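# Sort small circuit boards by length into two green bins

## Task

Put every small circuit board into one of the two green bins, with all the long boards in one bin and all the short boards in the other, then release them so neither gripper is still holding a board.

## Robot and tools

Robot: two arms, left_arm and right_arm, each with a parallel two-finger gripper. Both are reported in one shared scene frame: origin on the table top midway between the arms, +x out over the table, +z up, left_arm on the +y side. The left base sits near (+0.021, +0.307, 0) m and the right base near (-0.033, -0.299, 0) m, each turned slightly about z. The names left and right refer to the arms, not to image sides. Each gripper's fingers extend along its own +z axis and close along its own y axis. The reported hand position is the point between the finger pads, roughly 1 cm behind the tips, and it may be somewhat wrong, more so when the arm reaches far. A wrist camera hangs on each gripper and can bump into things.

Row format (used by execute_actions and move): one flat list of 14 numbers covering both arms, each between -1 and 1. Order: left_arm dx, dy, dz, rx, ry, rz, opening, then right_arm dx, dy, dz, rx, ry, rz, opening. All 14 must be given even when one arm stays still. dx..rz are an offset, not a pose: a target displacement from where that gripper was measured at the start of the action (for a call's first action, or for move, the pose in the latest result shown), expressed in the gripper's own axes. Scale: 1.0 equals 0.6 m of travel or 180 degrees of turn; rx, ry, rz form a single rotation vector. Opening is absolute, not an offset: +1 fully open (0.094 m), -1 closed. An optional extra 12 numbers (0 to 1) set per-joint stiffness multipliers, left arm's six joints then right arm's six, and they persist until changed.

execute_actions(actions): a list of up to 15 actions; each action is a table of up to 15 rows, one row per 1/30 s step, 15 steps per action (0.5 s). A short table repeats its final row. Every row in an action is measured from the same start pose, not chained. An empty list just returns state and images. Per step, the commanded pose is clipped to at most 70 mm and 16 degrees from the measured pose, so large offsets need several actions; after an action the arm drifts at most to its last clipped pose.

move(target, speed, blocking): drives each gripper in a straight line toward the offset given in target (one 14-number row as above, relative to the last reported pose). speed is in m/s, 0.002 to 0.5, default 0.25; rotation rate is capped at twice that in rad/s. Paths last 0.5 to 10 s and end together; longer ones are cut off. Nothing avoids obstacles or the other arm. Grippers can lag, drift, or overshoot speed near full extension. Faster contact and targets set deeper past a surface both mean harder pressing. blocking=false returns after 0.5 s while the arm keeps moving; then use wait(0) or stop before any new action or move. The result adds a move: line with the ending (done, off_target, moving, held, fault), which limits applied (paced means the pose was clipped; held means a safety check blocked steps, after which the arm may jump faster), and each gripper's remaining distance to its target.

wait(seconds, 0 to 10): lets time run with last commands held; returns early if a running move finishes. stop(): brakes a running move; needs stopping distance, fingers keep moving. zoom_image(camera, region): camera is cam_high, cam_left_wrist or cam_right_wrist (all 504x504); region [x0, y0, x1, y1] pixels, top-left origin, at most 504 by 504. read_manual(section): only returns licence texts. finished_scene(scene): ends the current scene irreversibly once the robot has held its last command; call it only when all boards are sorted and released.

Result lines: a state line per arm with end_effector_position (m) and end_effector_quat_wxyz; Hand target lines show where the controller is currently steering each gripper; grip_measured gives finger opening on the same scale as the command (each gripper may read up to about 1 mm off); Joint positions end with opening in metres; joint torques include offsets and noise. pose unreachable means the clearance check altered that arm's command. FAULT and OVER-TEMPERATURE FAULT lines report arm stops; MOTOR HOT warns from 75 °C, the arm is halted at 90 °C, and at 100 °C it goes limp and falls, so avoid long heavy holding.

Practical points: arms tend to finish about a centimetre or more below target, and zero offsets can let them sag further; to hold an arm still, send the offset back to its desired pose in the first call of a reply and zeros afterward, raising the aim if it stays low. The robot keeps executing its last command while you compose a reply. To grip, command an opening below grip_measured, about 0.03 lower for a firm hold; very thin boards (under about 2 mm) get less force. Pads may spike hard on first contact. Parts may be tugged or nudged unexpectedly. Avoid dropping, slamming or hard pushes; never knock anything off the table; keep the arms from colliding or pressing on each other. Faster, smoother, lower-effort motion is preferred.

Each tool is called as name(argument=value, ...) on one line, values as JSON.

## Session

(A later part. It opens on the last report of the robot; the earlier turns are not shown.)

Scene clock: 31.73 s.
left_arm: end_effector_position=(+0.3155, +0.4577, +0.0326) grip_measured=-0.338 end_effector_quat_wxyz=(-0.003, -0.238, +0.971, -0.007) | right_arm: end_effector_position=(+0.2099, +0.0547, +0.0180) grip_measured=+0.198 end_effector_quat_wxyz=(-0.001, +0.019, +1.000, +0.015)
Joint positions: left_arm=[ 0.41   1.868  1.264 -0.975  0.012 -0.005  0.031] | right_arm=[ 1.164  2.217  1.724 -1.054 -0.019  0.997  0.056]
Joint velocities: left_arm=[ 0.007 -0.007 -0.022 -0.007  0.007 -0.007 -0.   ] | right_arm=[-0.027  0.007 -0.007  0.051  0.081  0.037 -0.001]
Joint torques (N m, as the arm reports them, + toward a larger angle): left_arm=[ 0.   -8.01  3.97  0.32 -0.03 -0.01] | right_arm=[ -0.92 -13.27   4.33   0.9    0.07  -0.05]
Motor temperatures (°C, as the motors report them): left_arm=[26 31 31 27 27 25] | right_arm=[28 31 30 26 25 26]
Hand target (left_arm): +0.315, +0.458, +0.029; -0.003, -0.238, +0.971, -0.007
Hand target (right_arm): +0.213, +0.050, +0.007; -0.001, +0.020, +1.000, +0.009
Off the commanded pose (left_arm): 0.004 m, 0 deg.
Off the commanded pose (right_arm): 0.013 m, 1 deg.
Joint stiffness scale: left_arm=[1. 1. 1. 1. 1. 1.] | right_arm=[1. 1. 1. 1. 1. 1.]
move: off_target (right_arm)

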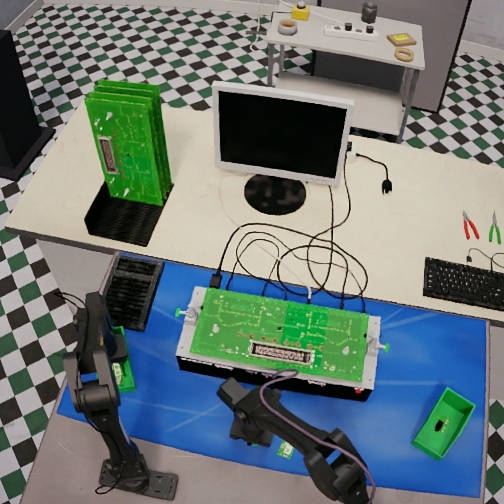

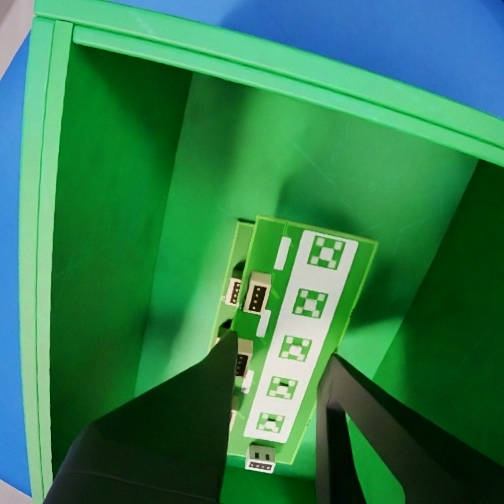

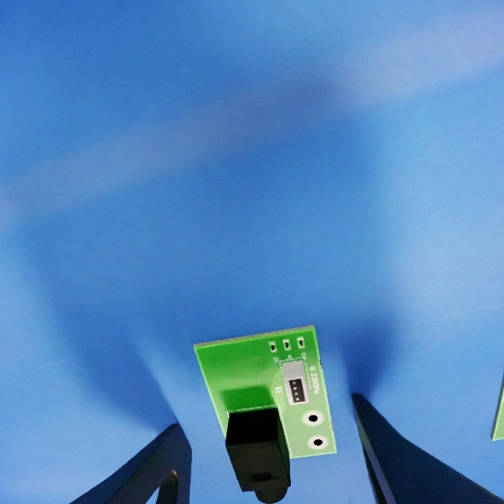

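move(target=[0,0,0,0,0,0,-0.15, 0,0,0.022,0.008,0,0,-0.355], speed=0.03)

move(target=[0,0,-0.18,0,-0.012,0,-0.15, 0,0,-0.19,0,0,0,-0.355], speed=0.13)

Scene clock: 32.77 s.
left_arm: end_effector_position=(+0.3159, +0.4579, +0.0326) grip_measured=-0.152 end_effector_quat_wxyz=(-0.002, -0.238, +0.971, -0.007) | right_arm: end_effector_position=(+0.2098, +0.0546, +0.0180) grip_measured=-0.339 end_effector_quat_wxyz=(-0.001, +0.019, +1.000, +0.015)
Joint positions: left_arm=[ 0.41   1.868  1.264 -0.974  0.012 -0.005  0.04 ] | right_arm=[ 1.164  2.217  1.724 -1.054 -0.019  0.997  0.031]
Joint velocities: left_arm=[ 0.007 -0.027 -0.002  0.022  0.022  0.051  0.   ] | right_arm=[-0.007  0.007 -0.007 -0.051 -0.022 -0.007  0.   ]
Joint torques (N m, as the arm reports them, + toward a larger angle): left_arm=[ 0.01 -8.27  4.85  0.18 -0.02 -0.01] | right_arm=[  0.46 -11.62   6.     0.73   0.12   0.06]
Motor temperatures (°C, as the motors report them): left_arm=[26 31 31 27 27 25] | right_arm=[28 32 30 26 25 26]
Hand target (left_arm): +0.316, +0.458, +0.033; -0.003, -0.238, +0.971, -0.007
Hand target (right_arm): +0.210, +0.055, +0.005; -0.001, +0.019, +1.000, +0.003
Off the commanded pose (left_arm): 0.000 m, 0 deg.
Off the commanded pose (right_arm): 0.013 m, 1 deg.
Joint stiffness scale: left_arm=[1. 1. 1. 1. 1. 1.] | right_arm=[1. 1. 1. 1. 1. 1.]
move: off_target (right_arm)

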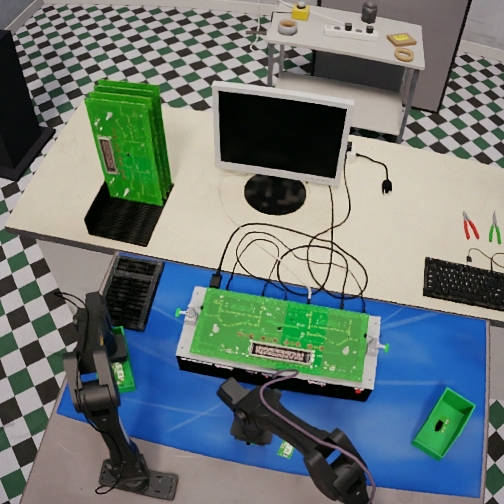

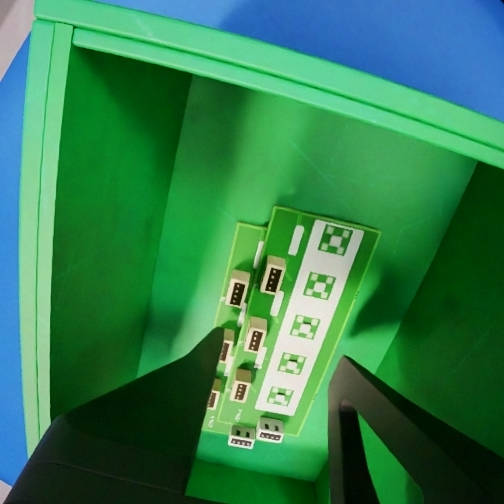

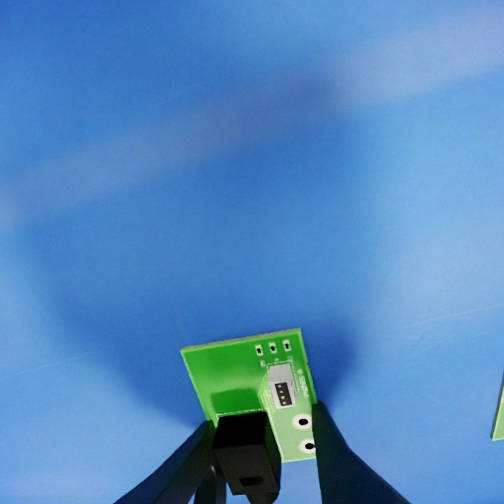

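Scene clock: 34.30 s.
left_arm: end_effector_position=(+0.3103, +0.4551, +0.1247) grip_measured=-0.152 end_effector_quat_wxyz=(-0.006, -0.238, +0.971, -0.008) | right_arm: end_effector_position=(+0.2100, +0.0548, +0.1287) grip_measured=-0.339 end_effector_quat_wxyz=(+0.000, +0.019, +1.000, +0.017)
Joint positions: left_arm=[ 0.41   1.787  1.533 -1.333  0.012 -0.005  0.04 ] | right_arm=[ 1.164  2.191  2.125 -1.475 -0.019  0.997  0.031]
Joint velocities: left_arm=[ 0.012 -0.012 -0.017 -0.022 -0.022  0.007 -0.001] | right_arm=[ 0.007 -0.027  0.017 -0.139 -0.022  0.037 -0.   ]
Joint torques (N m, as the arm reports them, + toward a larger angle): left_arm=[-0.06 -9.73  7.79  0.09 -0.03 -0.01] | right_arm=[ -0.42 -14.15   7.32   0.38  -0.02  -0.03]
Motor temperatures (°C, as the motors report them): left_arm=[26 32 32 27 27 25] | right_arm=[28 32 30 26 25 26]
Hand target (left_arm): +0.315, +0.457, +0.140; +0.016, -0.238, +0.971, -0.002
Hand target (right_arm): +0.211, +0.053, +0.132; -0.001, +0.019, +1.000, +0.015
Off the commanded pose (left_arm): 0.017 m, 3 deg.
Off the commanded pose (right_arm): 0.005 m, 0 deg.
Joint stiffness scale: left_arm=[1. 1. 1. 1. 1. 1.] | right_arm=[1. 1. 1. 1. 1. 1.]
move: off_target (left_arm)

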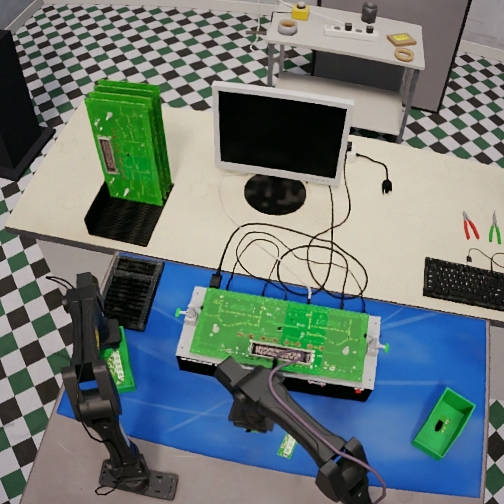

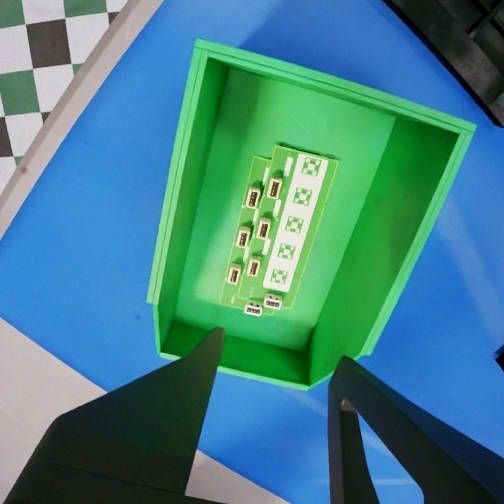

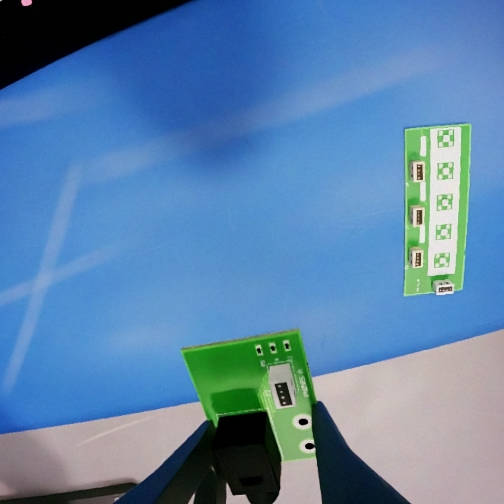

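move(target=[0.515,-0.685,0.128,0.005,-0.008,0.22,0.3, -0.182,-0.828,-0.037,0.012,0,0.13,-0.355], speed=0.3)

Scene clock: 37.57 s.
left_arm: end_effector_position=(+0.2227, -0.0397, +0.0420) grip_measured=+0.299 end_effector_quat_wxyz=(-0.007, +0.113, +0.994, -0.001) | right_arm: end_effector_position=(+0.2954, -0.4474, +0.1384) grip_measured=-0.339 end_effector_quat_wxyz=(+0.007, +0.227, +0.974, -0.007)
Joint positions: left_arm=[-1.107  2.116  1.661 -1.123  0.012 -0.816  0.061] | right_arm=[-0.216  1.898  1.73  -1.386  0.012  0.036  0.031]
Joint velocities: left_arm=[ 0.012  0.002 -0.012  0.037  0.022 -0.022  0.   ] | right_arm=[ 0.002  0.017 -0.007  0.066 -0.037  0.022 -0.001]
Joint torques (N m, as the arm reports them, + toward a larger angle): left_arm=[  0.47 -10.2    7.84   0.07  -0.15  -0.09] | right_arm=[  0.35 -10.54   7.57   0.43   0.09  -0.07]
Motor temperatures (°C, as the motors report them): left_arm=[26 32 32 27 27 25] | right_arm=[28 33 30 26 25 26]
Hand target (left_arm): +0.230, -0.043, +0.049; +0.004, +0.105, +0.994, -0.003
Hand target (right_arm): +0.297, -0.448, +0.140; +0.004, +0.221, +0.975, -0.012
Off the commanded pose (left_arm): 0.021 m, 3 deg.
Off the commanded pose (right_arm): 0.007 m, 2 deg.
Joint stiffness scale: left_arm=[1. 1. 1. 1. 1. 1.] | right_arm=[1. 1. 1. 1. 1. 1.]
move: off_target (left_arm)

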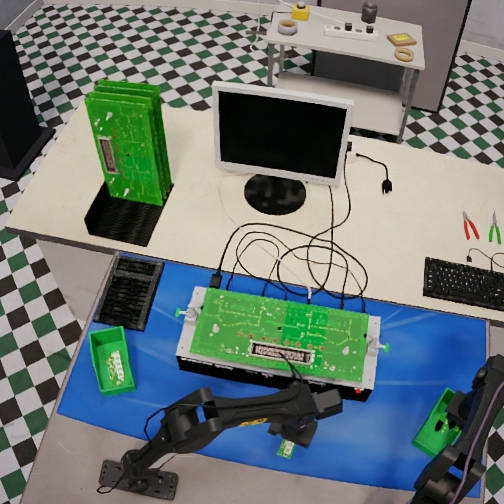

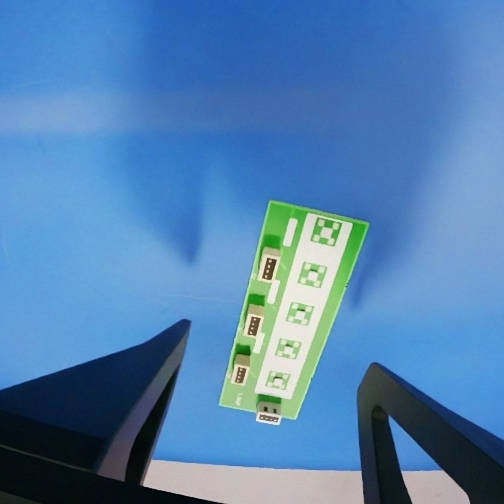

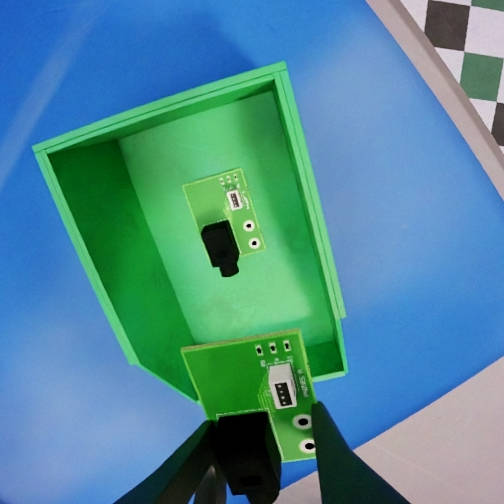

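move(target=[0.005,-0.006,0.063,0.004,-0.004,0,0.3, 0,0.026,0.165,-0.004,0,0,-0.355], speed=0.11)

Scene clock: 39.47 s.
left_arm: end_effector_position=(+0.2230, -0.0416, +0.0168) grip_measured=+0.299 end_effector_quat_wxyz=(-0.000, +0.112, +0.994, -0.008) | right_arm: end_effector_position=(+0.2992, -0.4391, +0.0446) grip_measured=-0.339 end_effector_quat_wxyz=(+0.008, +0.228, +0.974, -0.006)
Joint positions: left_arm=[-1.11   2.13   1.579 -1.007  0.01  -0.82   0.061] | right_arm=[-0.192  1.938  1.408 -1.024  0.01   0.063  0.031]
Joint velocities: left_arm=[-0.002  0.002 -0.007  0.007 -0.007 -0.022  0.001] | right_arm=[-0.002  0.022  0.007 -0.081  0.007  0.037  0.   ]
Joint torques (N m, as the arm reports them, + toward a larger angle): left_arm=[-0.71 -9.31  2.64  0.62 -0.01 -0.07] | right_arm=[  0.62 -11.09   5.06   0.81  -0.1    0.04]
Motor temperatures (°C, as the motors report them): left_arm=[26 32 32 27 27 25] | right_arm=[28 33 30 26 25 26]
Hand target (left_arm): +0.219, -0.042, +0.005; -0.002, +0.113, +0.994, -0.007
Hand target (right_arm): +0.302, -0.435, +0.039; +0.008, +0.227, +0.974, -0.001
Off the commanded pose (left_arm): 0.013 m, 0 deg.
Off the commanded pose (right_arm): 0.008 m, 1 deg.
Joint stiffness scale: left_arm=[1. 1. 1. 1. 1. 1.] | right_arm=[1. 1. 1. 1. 1. 1.]
move: off_target (left_arm)

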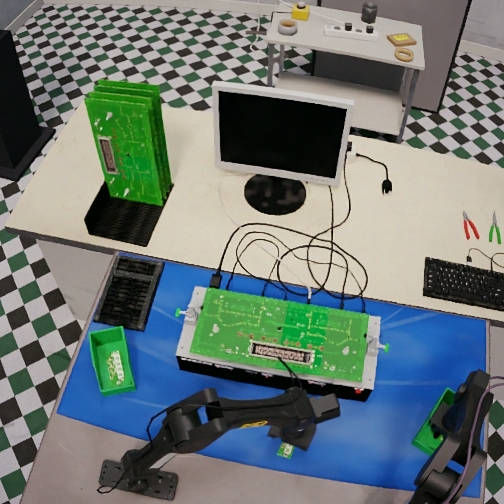

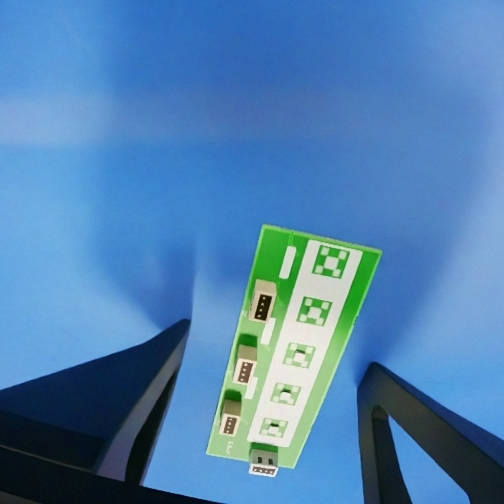

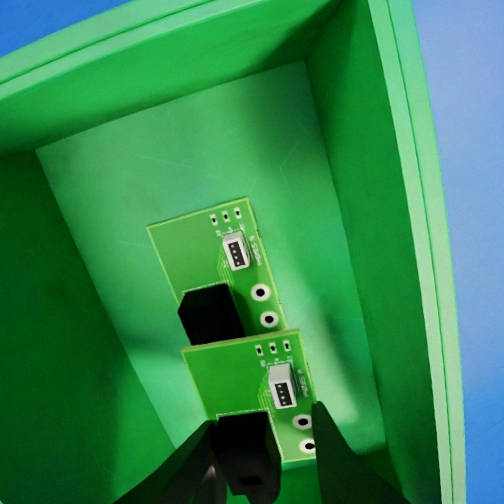

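move(target=[0,0,0.02,0,0,0,-0.355, 0,0,0.02,0,0,0,-0.355], speed=0.03)

move(target=[0,0,-0.21,0.008,-0.005,0,-0.355, 0,0,0,0,0,0,-0.15], speed=0.13)

Scene clock: 40.67 s.
left_arm: end_effector_position=(+0.2231, -0.0399, +0.0168) grip_measured=-0.338 end_effector_quat_wxyz=(-0.000, +0.112, +0.994, -0.005) | right_arm: end_effector_position=(+0.2998, -0.4394, +0.0404) grip_measured=-0.339 end_effector_quat_wxyz=(+0.011, +0.228, +0.974, -0.007)
Joint positions: left_arm=[-1.11   2.13   1.579 -1.012  0.006 -0.82   0.031] | right_arm=[-0.192  1.938  1.39  -0.998  0.01   0.063  0.031]
Joint velocities: left_arm=[ 0.007 -0.012 -0.002 -0.066  0.007 -0.007  0.   ] | right_arm=[ 0.007  0.002  0.002  0.022  0.081  0.007 -0.   ]
Joint torques (N m, as the arm reports them, + toward a larger angle): left_arm=[-0.02 -9.2   2.98  0.66  0.    0.  ] | right_arm=[ -0.1  -10.51   4.72   0.82  -0.01   0.  ]
Motor temperatures (°C, as the motors report them): left_arm=[26 33 32 27 27 25] | right_arm=[28 33 30 26 25 26]
Hand target (left_arm): +0.223, -0.042, +0.005; -0.000, +0.112, +0.994, -0.008
Hand target (right_arm): +0.299, -0.439, +0.033; +0.008, +0.228, +0.974, -0.006
Off the commanded pose (left_arm): 0.012 m, 0 deg.
Off the commanded pose (right_arm): 0.008 m, 0 deg.
Joint stiffness scale: left_arm=[1. 1. 1. 1. 1. 1.] | right_arm=[1. 1. 1. 1. 1. 1.]
move: off_target (left_arm)

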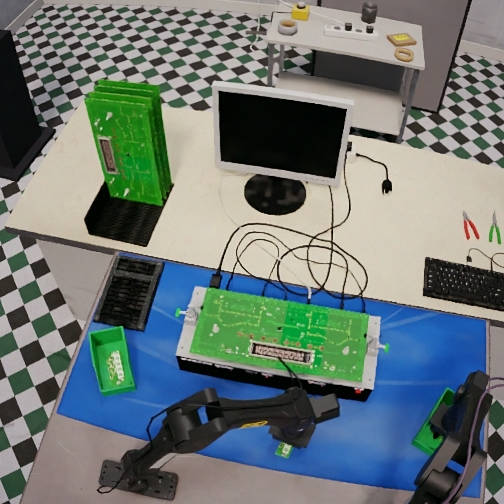

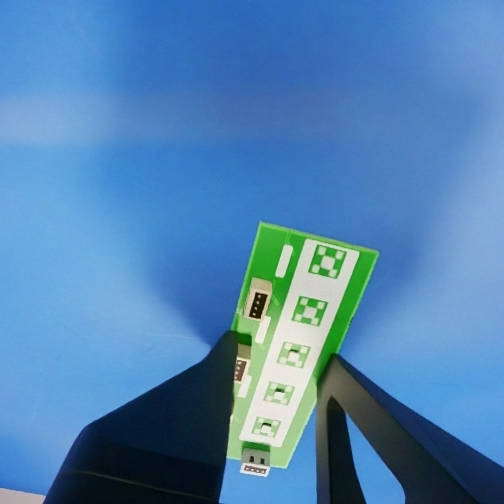

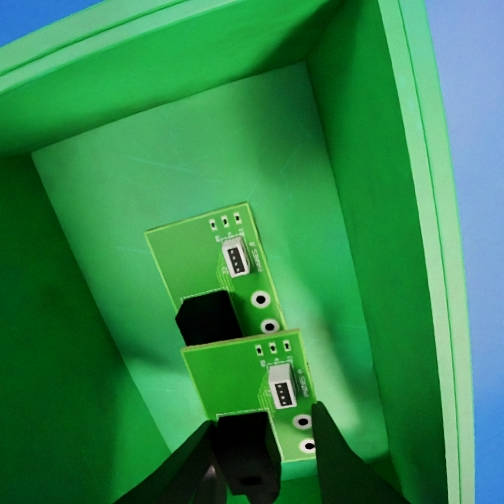

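Scene clock: 42.27 s.
left_arm: end_effector_position=(+0.2192, -0.0344, +0.1239) grip_measured=-0.338 end_effector_quat_wxyz=(-0.006, +0.112, +0.994, +0.001) | right_arm: end_effector_position=(+0.2998, -0.4394, +0.0404) grip_measured=-0.152 end_effector_quat_wxyz=(+0.011, +0.228, +0.974, -0.007)
Joint positions: left_arm=[-1.11   2.069  1.916 -1.426  0.009 -0.82   0.031] | right_arm=[-0.192  1.938  1.39  -0.998  0.01   0.063  0.04 ]
Joint velocities: left_arm=[ 0.012 -0.002 -0.007 -0.051 -0.007 -0.022  0.   ] | right_arm=[ 0.002  0.007 -0.017 -0.022  0.037  0.081  0.   ]
Joint torques (N m, as the arm reports them, + toward a larger angle): left_arm=[ -0.03 -12.2    7.88   0.08   0.    -0.02] | right_arm=[ -0.06 -11.95   5.72   0.62  -0.01   0.01]
Motor temperatures (°C, as the motors report them): left_arm=[26 34 32 27 27 25] | right_arm=[28 33 30 26 25 26]
Hand target (left_arm): +0.221, -0.037, +0.142; +0.007, +0.112, +0.994, -0.018
Hand target (right_arm): +0.300, -0.439, +0.040; +0.011, +0.228, +0.974, -0.007
Off the commanded pose (left_arm): 0.020 m, 3 deg.
Off the commanded pose (right_arm): 0.000 m, 0 deg.
Joint stiffness scale: left_arm=[1. 1. 1. 1. 1. 1.] | right_arm=[1. 1. 1. 1. 1. 1.]
move: off_target (left_arm)

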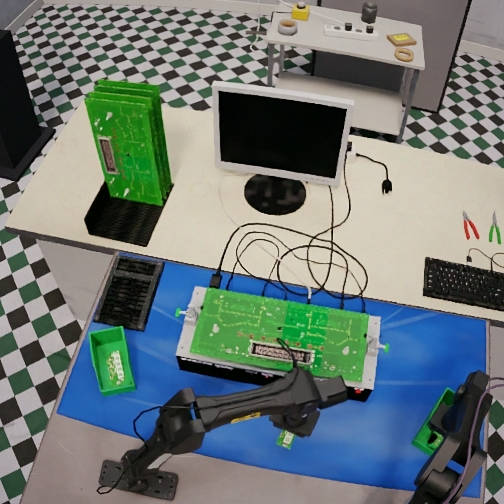

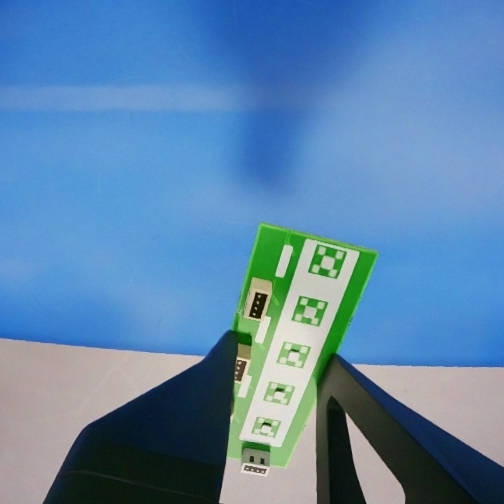

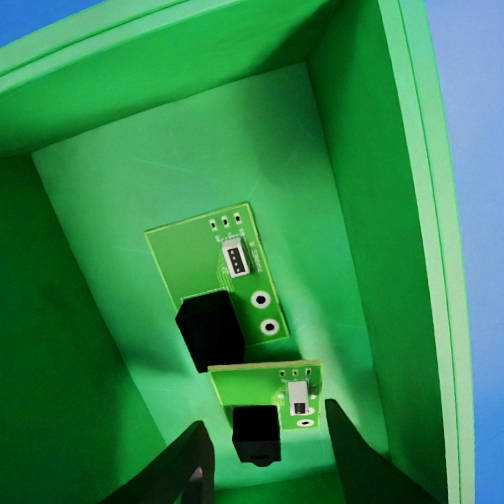

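move(target=[0.017,0.858,-0.02,0,-0.006,-0.222,-0.355, 0,0,-0.15,0,0,0,-0.15], speed=0.3)

move(target=[0,0,0.16,0,0,0,-0.355, 0,0,0,0,0,0,-0.15], speed=0.12)

Scene clock: 45.00 s.
left_arm: end_effector_position=(+0.3133, +0.4599, +0.1270) grip_measured=-0.338 end_effector_quat_wxyz=(-0.003, -0.242, +0.970, -0.010) | right_arm: end_effector_position=(+0.2974, -0.4384, +0.1166) grip_measured=-0.152 end_effector_quat_wxyz=(-0.003, +0.228, +0.974, -0.005)
Joint positions: left_arm=[ 0.422  1.8    1.559 -1.34   0.018 -0.001  0.031] | right_arm=[-0.192  1.909  1.659 -1.325  0.01   0.063  0.04 ]
Joint velocities: left_arm=[-0.027 -0.007 -0.027 -0.037  0.007 -0.007 -0.001] | right_arm=[ 0.022 -0.017  0.017 -0.037  0.007 -0.051 -0.001]
Joint torques (N m, as the arm reports them, + toward a larger angle): left_arm=[-0.44 -7.62  7.98  0.11  0.05  0.07] | right_arm=[  0.25 -13.84   7.47   0.41   0.02   0.06]
Motor temperatures (°C, as the motors report them): left_arm=[26 34 32 27 27 25] | right_arm=[28 34 30 26 25 26]
Hand target (left_arm): +0.320, +0.460, +0.134; +0.007, -0.234, +0.972, -0.011
Hand target (right_arm): +0.299, -0.438, +0.130; +0.012, +0.228, +0.974, -0.007
Off the commanded pose (left_arm): 0.017 m, 2 deg.
Off the commanded pose (right_arm): 0.014 m, 2 deg.
Joint stiffness scale: left_arm=[1. 1. 1. 1. 1. 1.] | right_arm=[1. 1. 1. 1. 1. 1.]
move: off_target (left_arm, right_arm)

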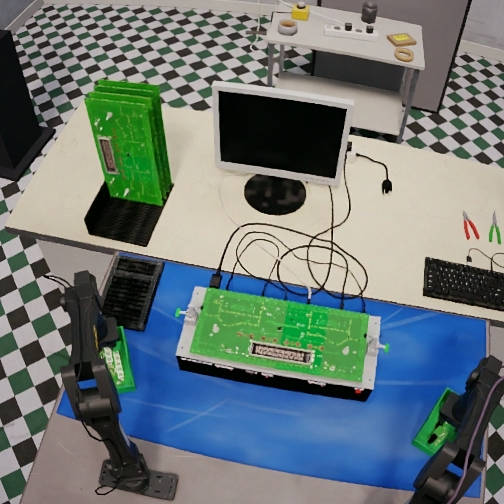

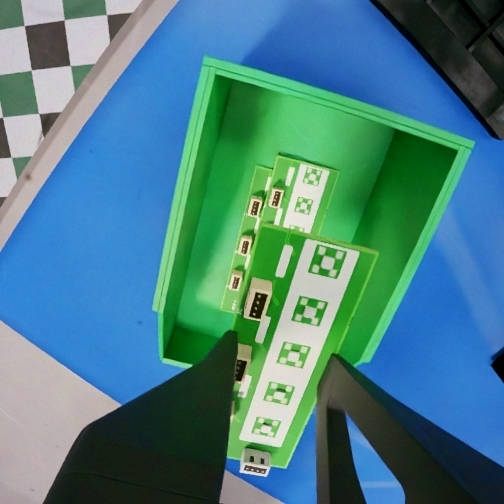

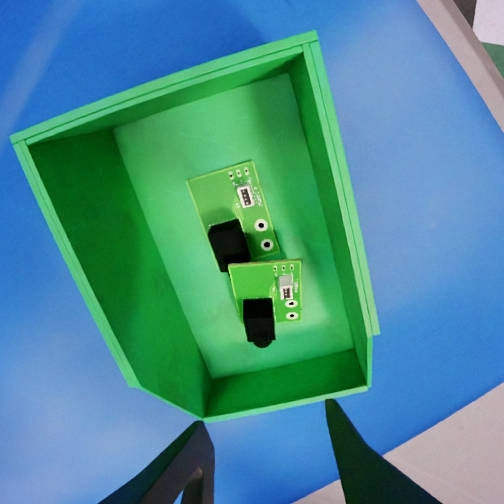

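Scene clock: 46.40 s.
left_arm: end_effector_position=(+0.3139, +0.4602, +0.0345) grip_measured=-0.338 end_effector_quat_wxyz=(-0.004, -0.242, +0.970, -0.010) | right_arm: end_effector_position=(+0.2974, -0.4384, +0.1166) grip_measured=-0.152 end_effector_quat_wxyz=(-0.003, +0.228, +0.974, -0.005)
Joint positions: left_arm=[ 0.422  1.867  1.27  -0.985  0.018 -0.001  0.031] | right_arm=[-0.192  1.909  1.659 -1.325  0.01   0.063  0.04 ]
Joint velocities: left_arm=[-0.002 -0.012  0.017  0.051 -0.007  0.007  0.   ] | right_arm=[-0.007 -0.002  0.002 -0.051  0.022  0.022 -0.   ]
Joint torques (N m, as the arm reports them, + toward a larger angle): left_arm=[-0.14 -8.05  4.03  0.3  -0.02 -0.01] | right_arm=[ -0.02 -11.77   5.89   0.55   0.     0.01]
Motor temperatures (°C, as the motors report them): left_arm=[26 34 32 27 27 25] | right_arm=[28 34 30 26 25 26]
Hand target (left_arm): +0.314, +0.460, +0.031; -0.003, -0.242, +0.970, -0.010
Hand target (right_arm): +0.297, -0.438, +0.117; -0.003, +0.228, +0.974, -0.005
Off the commanded pose (left_arm): 0.004 m, 0 deg.
Off the commanded pose (right_arm): 0.000 m, 0 deg.
Joint stiffness scale: left_arm=[1. 1. 1. 1. 1. 1.] | right_arm=[1. 1. 1. 1. 1. 1.]
move: done

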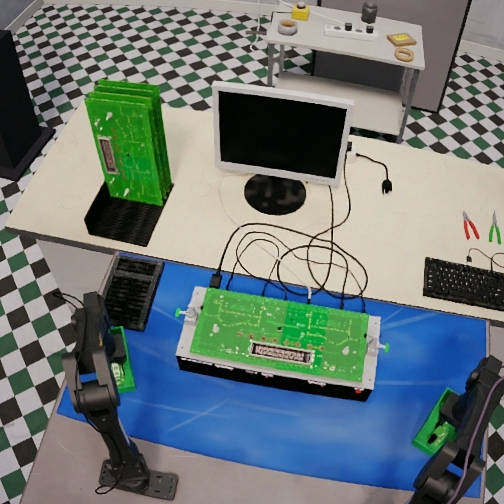

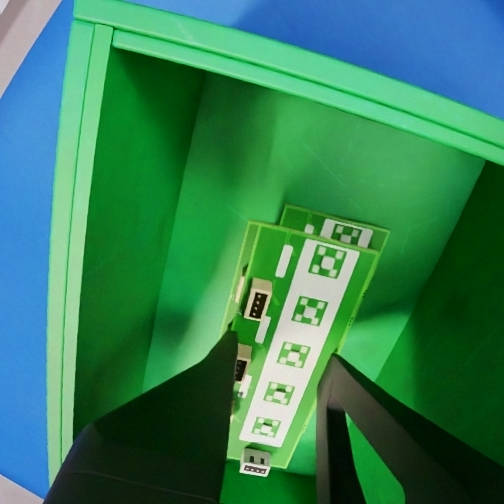

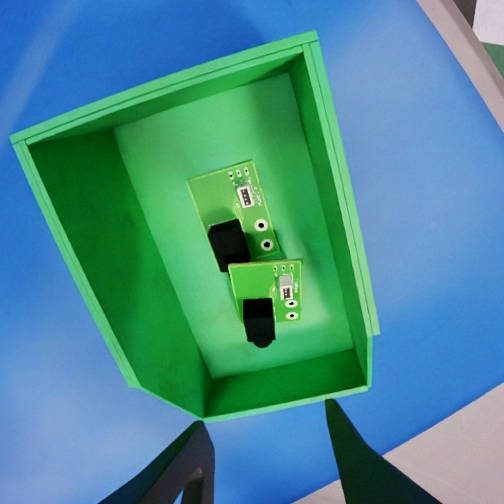

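execute_actions(actions=[[[0,0,0,0,0,0,-0.15, 0,0,0,0,0,0,-0.15]]])

move(target=[0,0,-0.15,0,0,0,-0.15, 0,0,0,0,0,0,-0.15], speed=0.2)

Scene clock: 47.37 s.
left_arm: end_effector_position=(+0.3142, +0.4604, +0.0345) grip_measured=-0.152 end_effector_quat_wxyz=(-0.003, -0.242, +0.970, -0.010) | right_arm: end_effector_position=(+0.2974, -0.4384, +0.1166) grip_measured=-0.152 end_effector_quat_wxyz=(-0.003, +0.228, +0.974, -0.005)
Joint positions: left_arm=[ 0.422  1.867  1.27  -0.984  0.018 -0.001  0.04 ] | right_arm=[-0.192  1.909  1.659 -1.325  0.01   0.063  0.04 ]
Joint velocities: left_arm=[ 0.017  0.012 -0.007 -0.022 -0.037  0.022 -0.001] | right_arm=[ 0.007 -0.022 -0.007 -0.037 -0.081  0.022  0.   ]
Joint torques (N m, as the arm reports them, + toward a larger angle): left_arm=[ 0.01 -8.26  4.91  0.17 -0.01 -0.01] | right_arm=[ -0.07 -11.74   5.86   0.54   0.     0.01]
Motor temperatures (°C, as the motors report them): left_arm=[26 34 32 27 27 25] | right_arm=[28 34 30 26 25 26]
Hand target (left_arm): +0.314, +0.460, +0.034; -0.004, -0.242, +0.970, -0.010
Hand target (right_arm): +0.297, -0.438, +0.117; -0.003, +0.228, +0.974, -0.005
Off the commanded pose (left_arm): 0.000 m, 0 deg.
Off the commanded pose (right_arm): 0.000 m, 0 deg.
Joint stiffness scale: left_arm=[1. 1. 1. 1. 1. 1.] | right_arm=[1. 1. 1. 1. 1. 1.]

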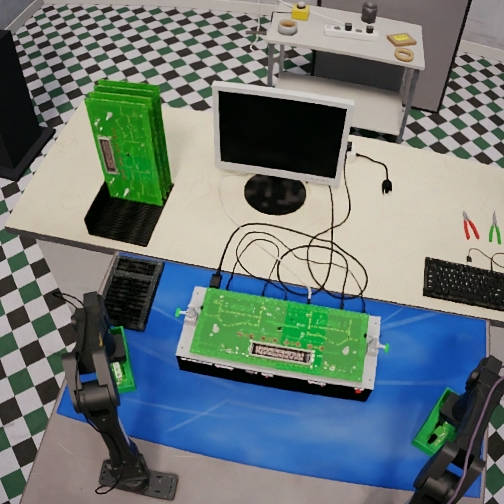

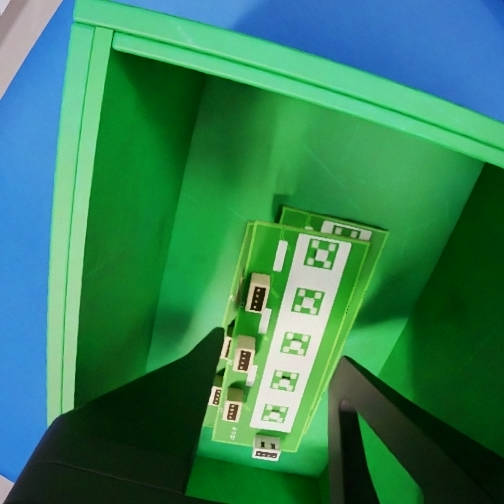

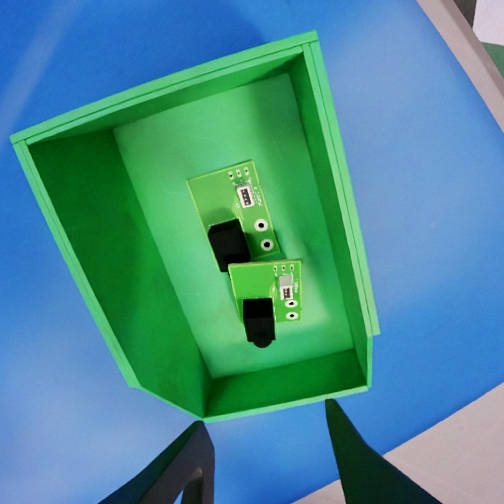

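Scene clock: 48.50 s.
left_arm: end_effector_position=(+0.3094, +0.4578, +0.1126) grip_measured=-0.152 end_effector_quat_wxyz=(-0.019, -0.242, +0.970, -0.014) | right_arm: end_effector_position=(+0.2974, -0.4384, +0.1166) grip_measured=-0.152 end_effector_quat_wxyz=(-0.003, +0.228, +0.974, -0.005)
Joint positions: left_arm=[ 0.422  1.817  1.521 -1.319  0.018 -0.001  0.04 ] | right_arm=[-0.192  1.909  1.659 -1.325  0.01   0.063  0.04 ]
Joint velocities: left_arm=[-0.002  0.012 -0.007  0.007 -0.051 -0.007 -0.002] | right_arm=[-0.012 -0.012 -0.012 -0.022  0.051 -0.037 -0.001]
Joint torques (N m, as the arm reports them, + toward a larger angle): left_arm=[ 0.07 -9.28  7.48  0.05 -0.02  0.01] | right_arm=[ -0.03 -11.72   5.84   0.54   0.01   0.02]
Motor temperatures (°C, as the motors report them): left_arm=[26 34 32 27 27 25] | right_arm=[28 34 30 26 25 26]
Hand target (left_arm): +0.313, +0.460, +0.124; -0.003, -0.242, +0.970, -0.010
Hand target (right_arm): +0.297, -0.438, +0.117; -0.003, +0.228, +0.974, -0.005
Off the commanded pose (left_arm): 0.014 m, 2 deg.
Off the commanded pose (right_arm): 0.000 m, 0 deg.
Joint stiffness scale: left_arm=[1. 1. 1. 1. 1. 1.] | right_arm=[1. 1. 1. 1. 1. 1.]
move: off_target (left_arm)

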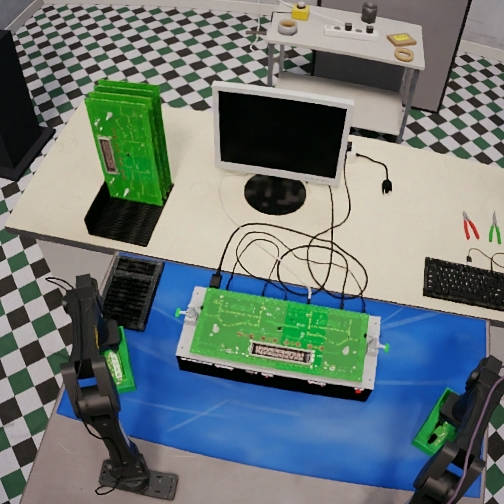

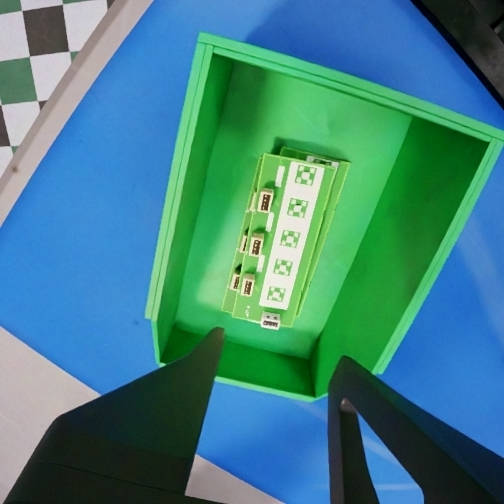

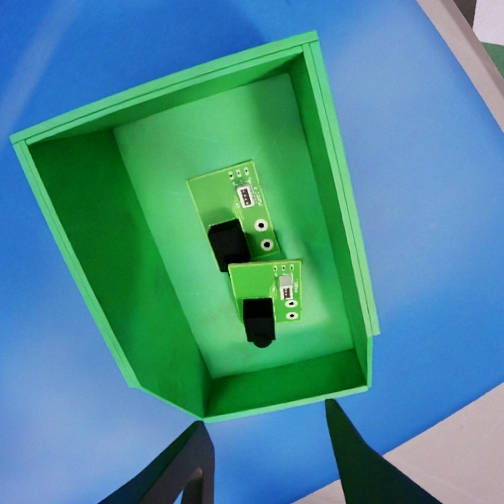

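finished_scene(scene=2)

The scene is finished: the task was done.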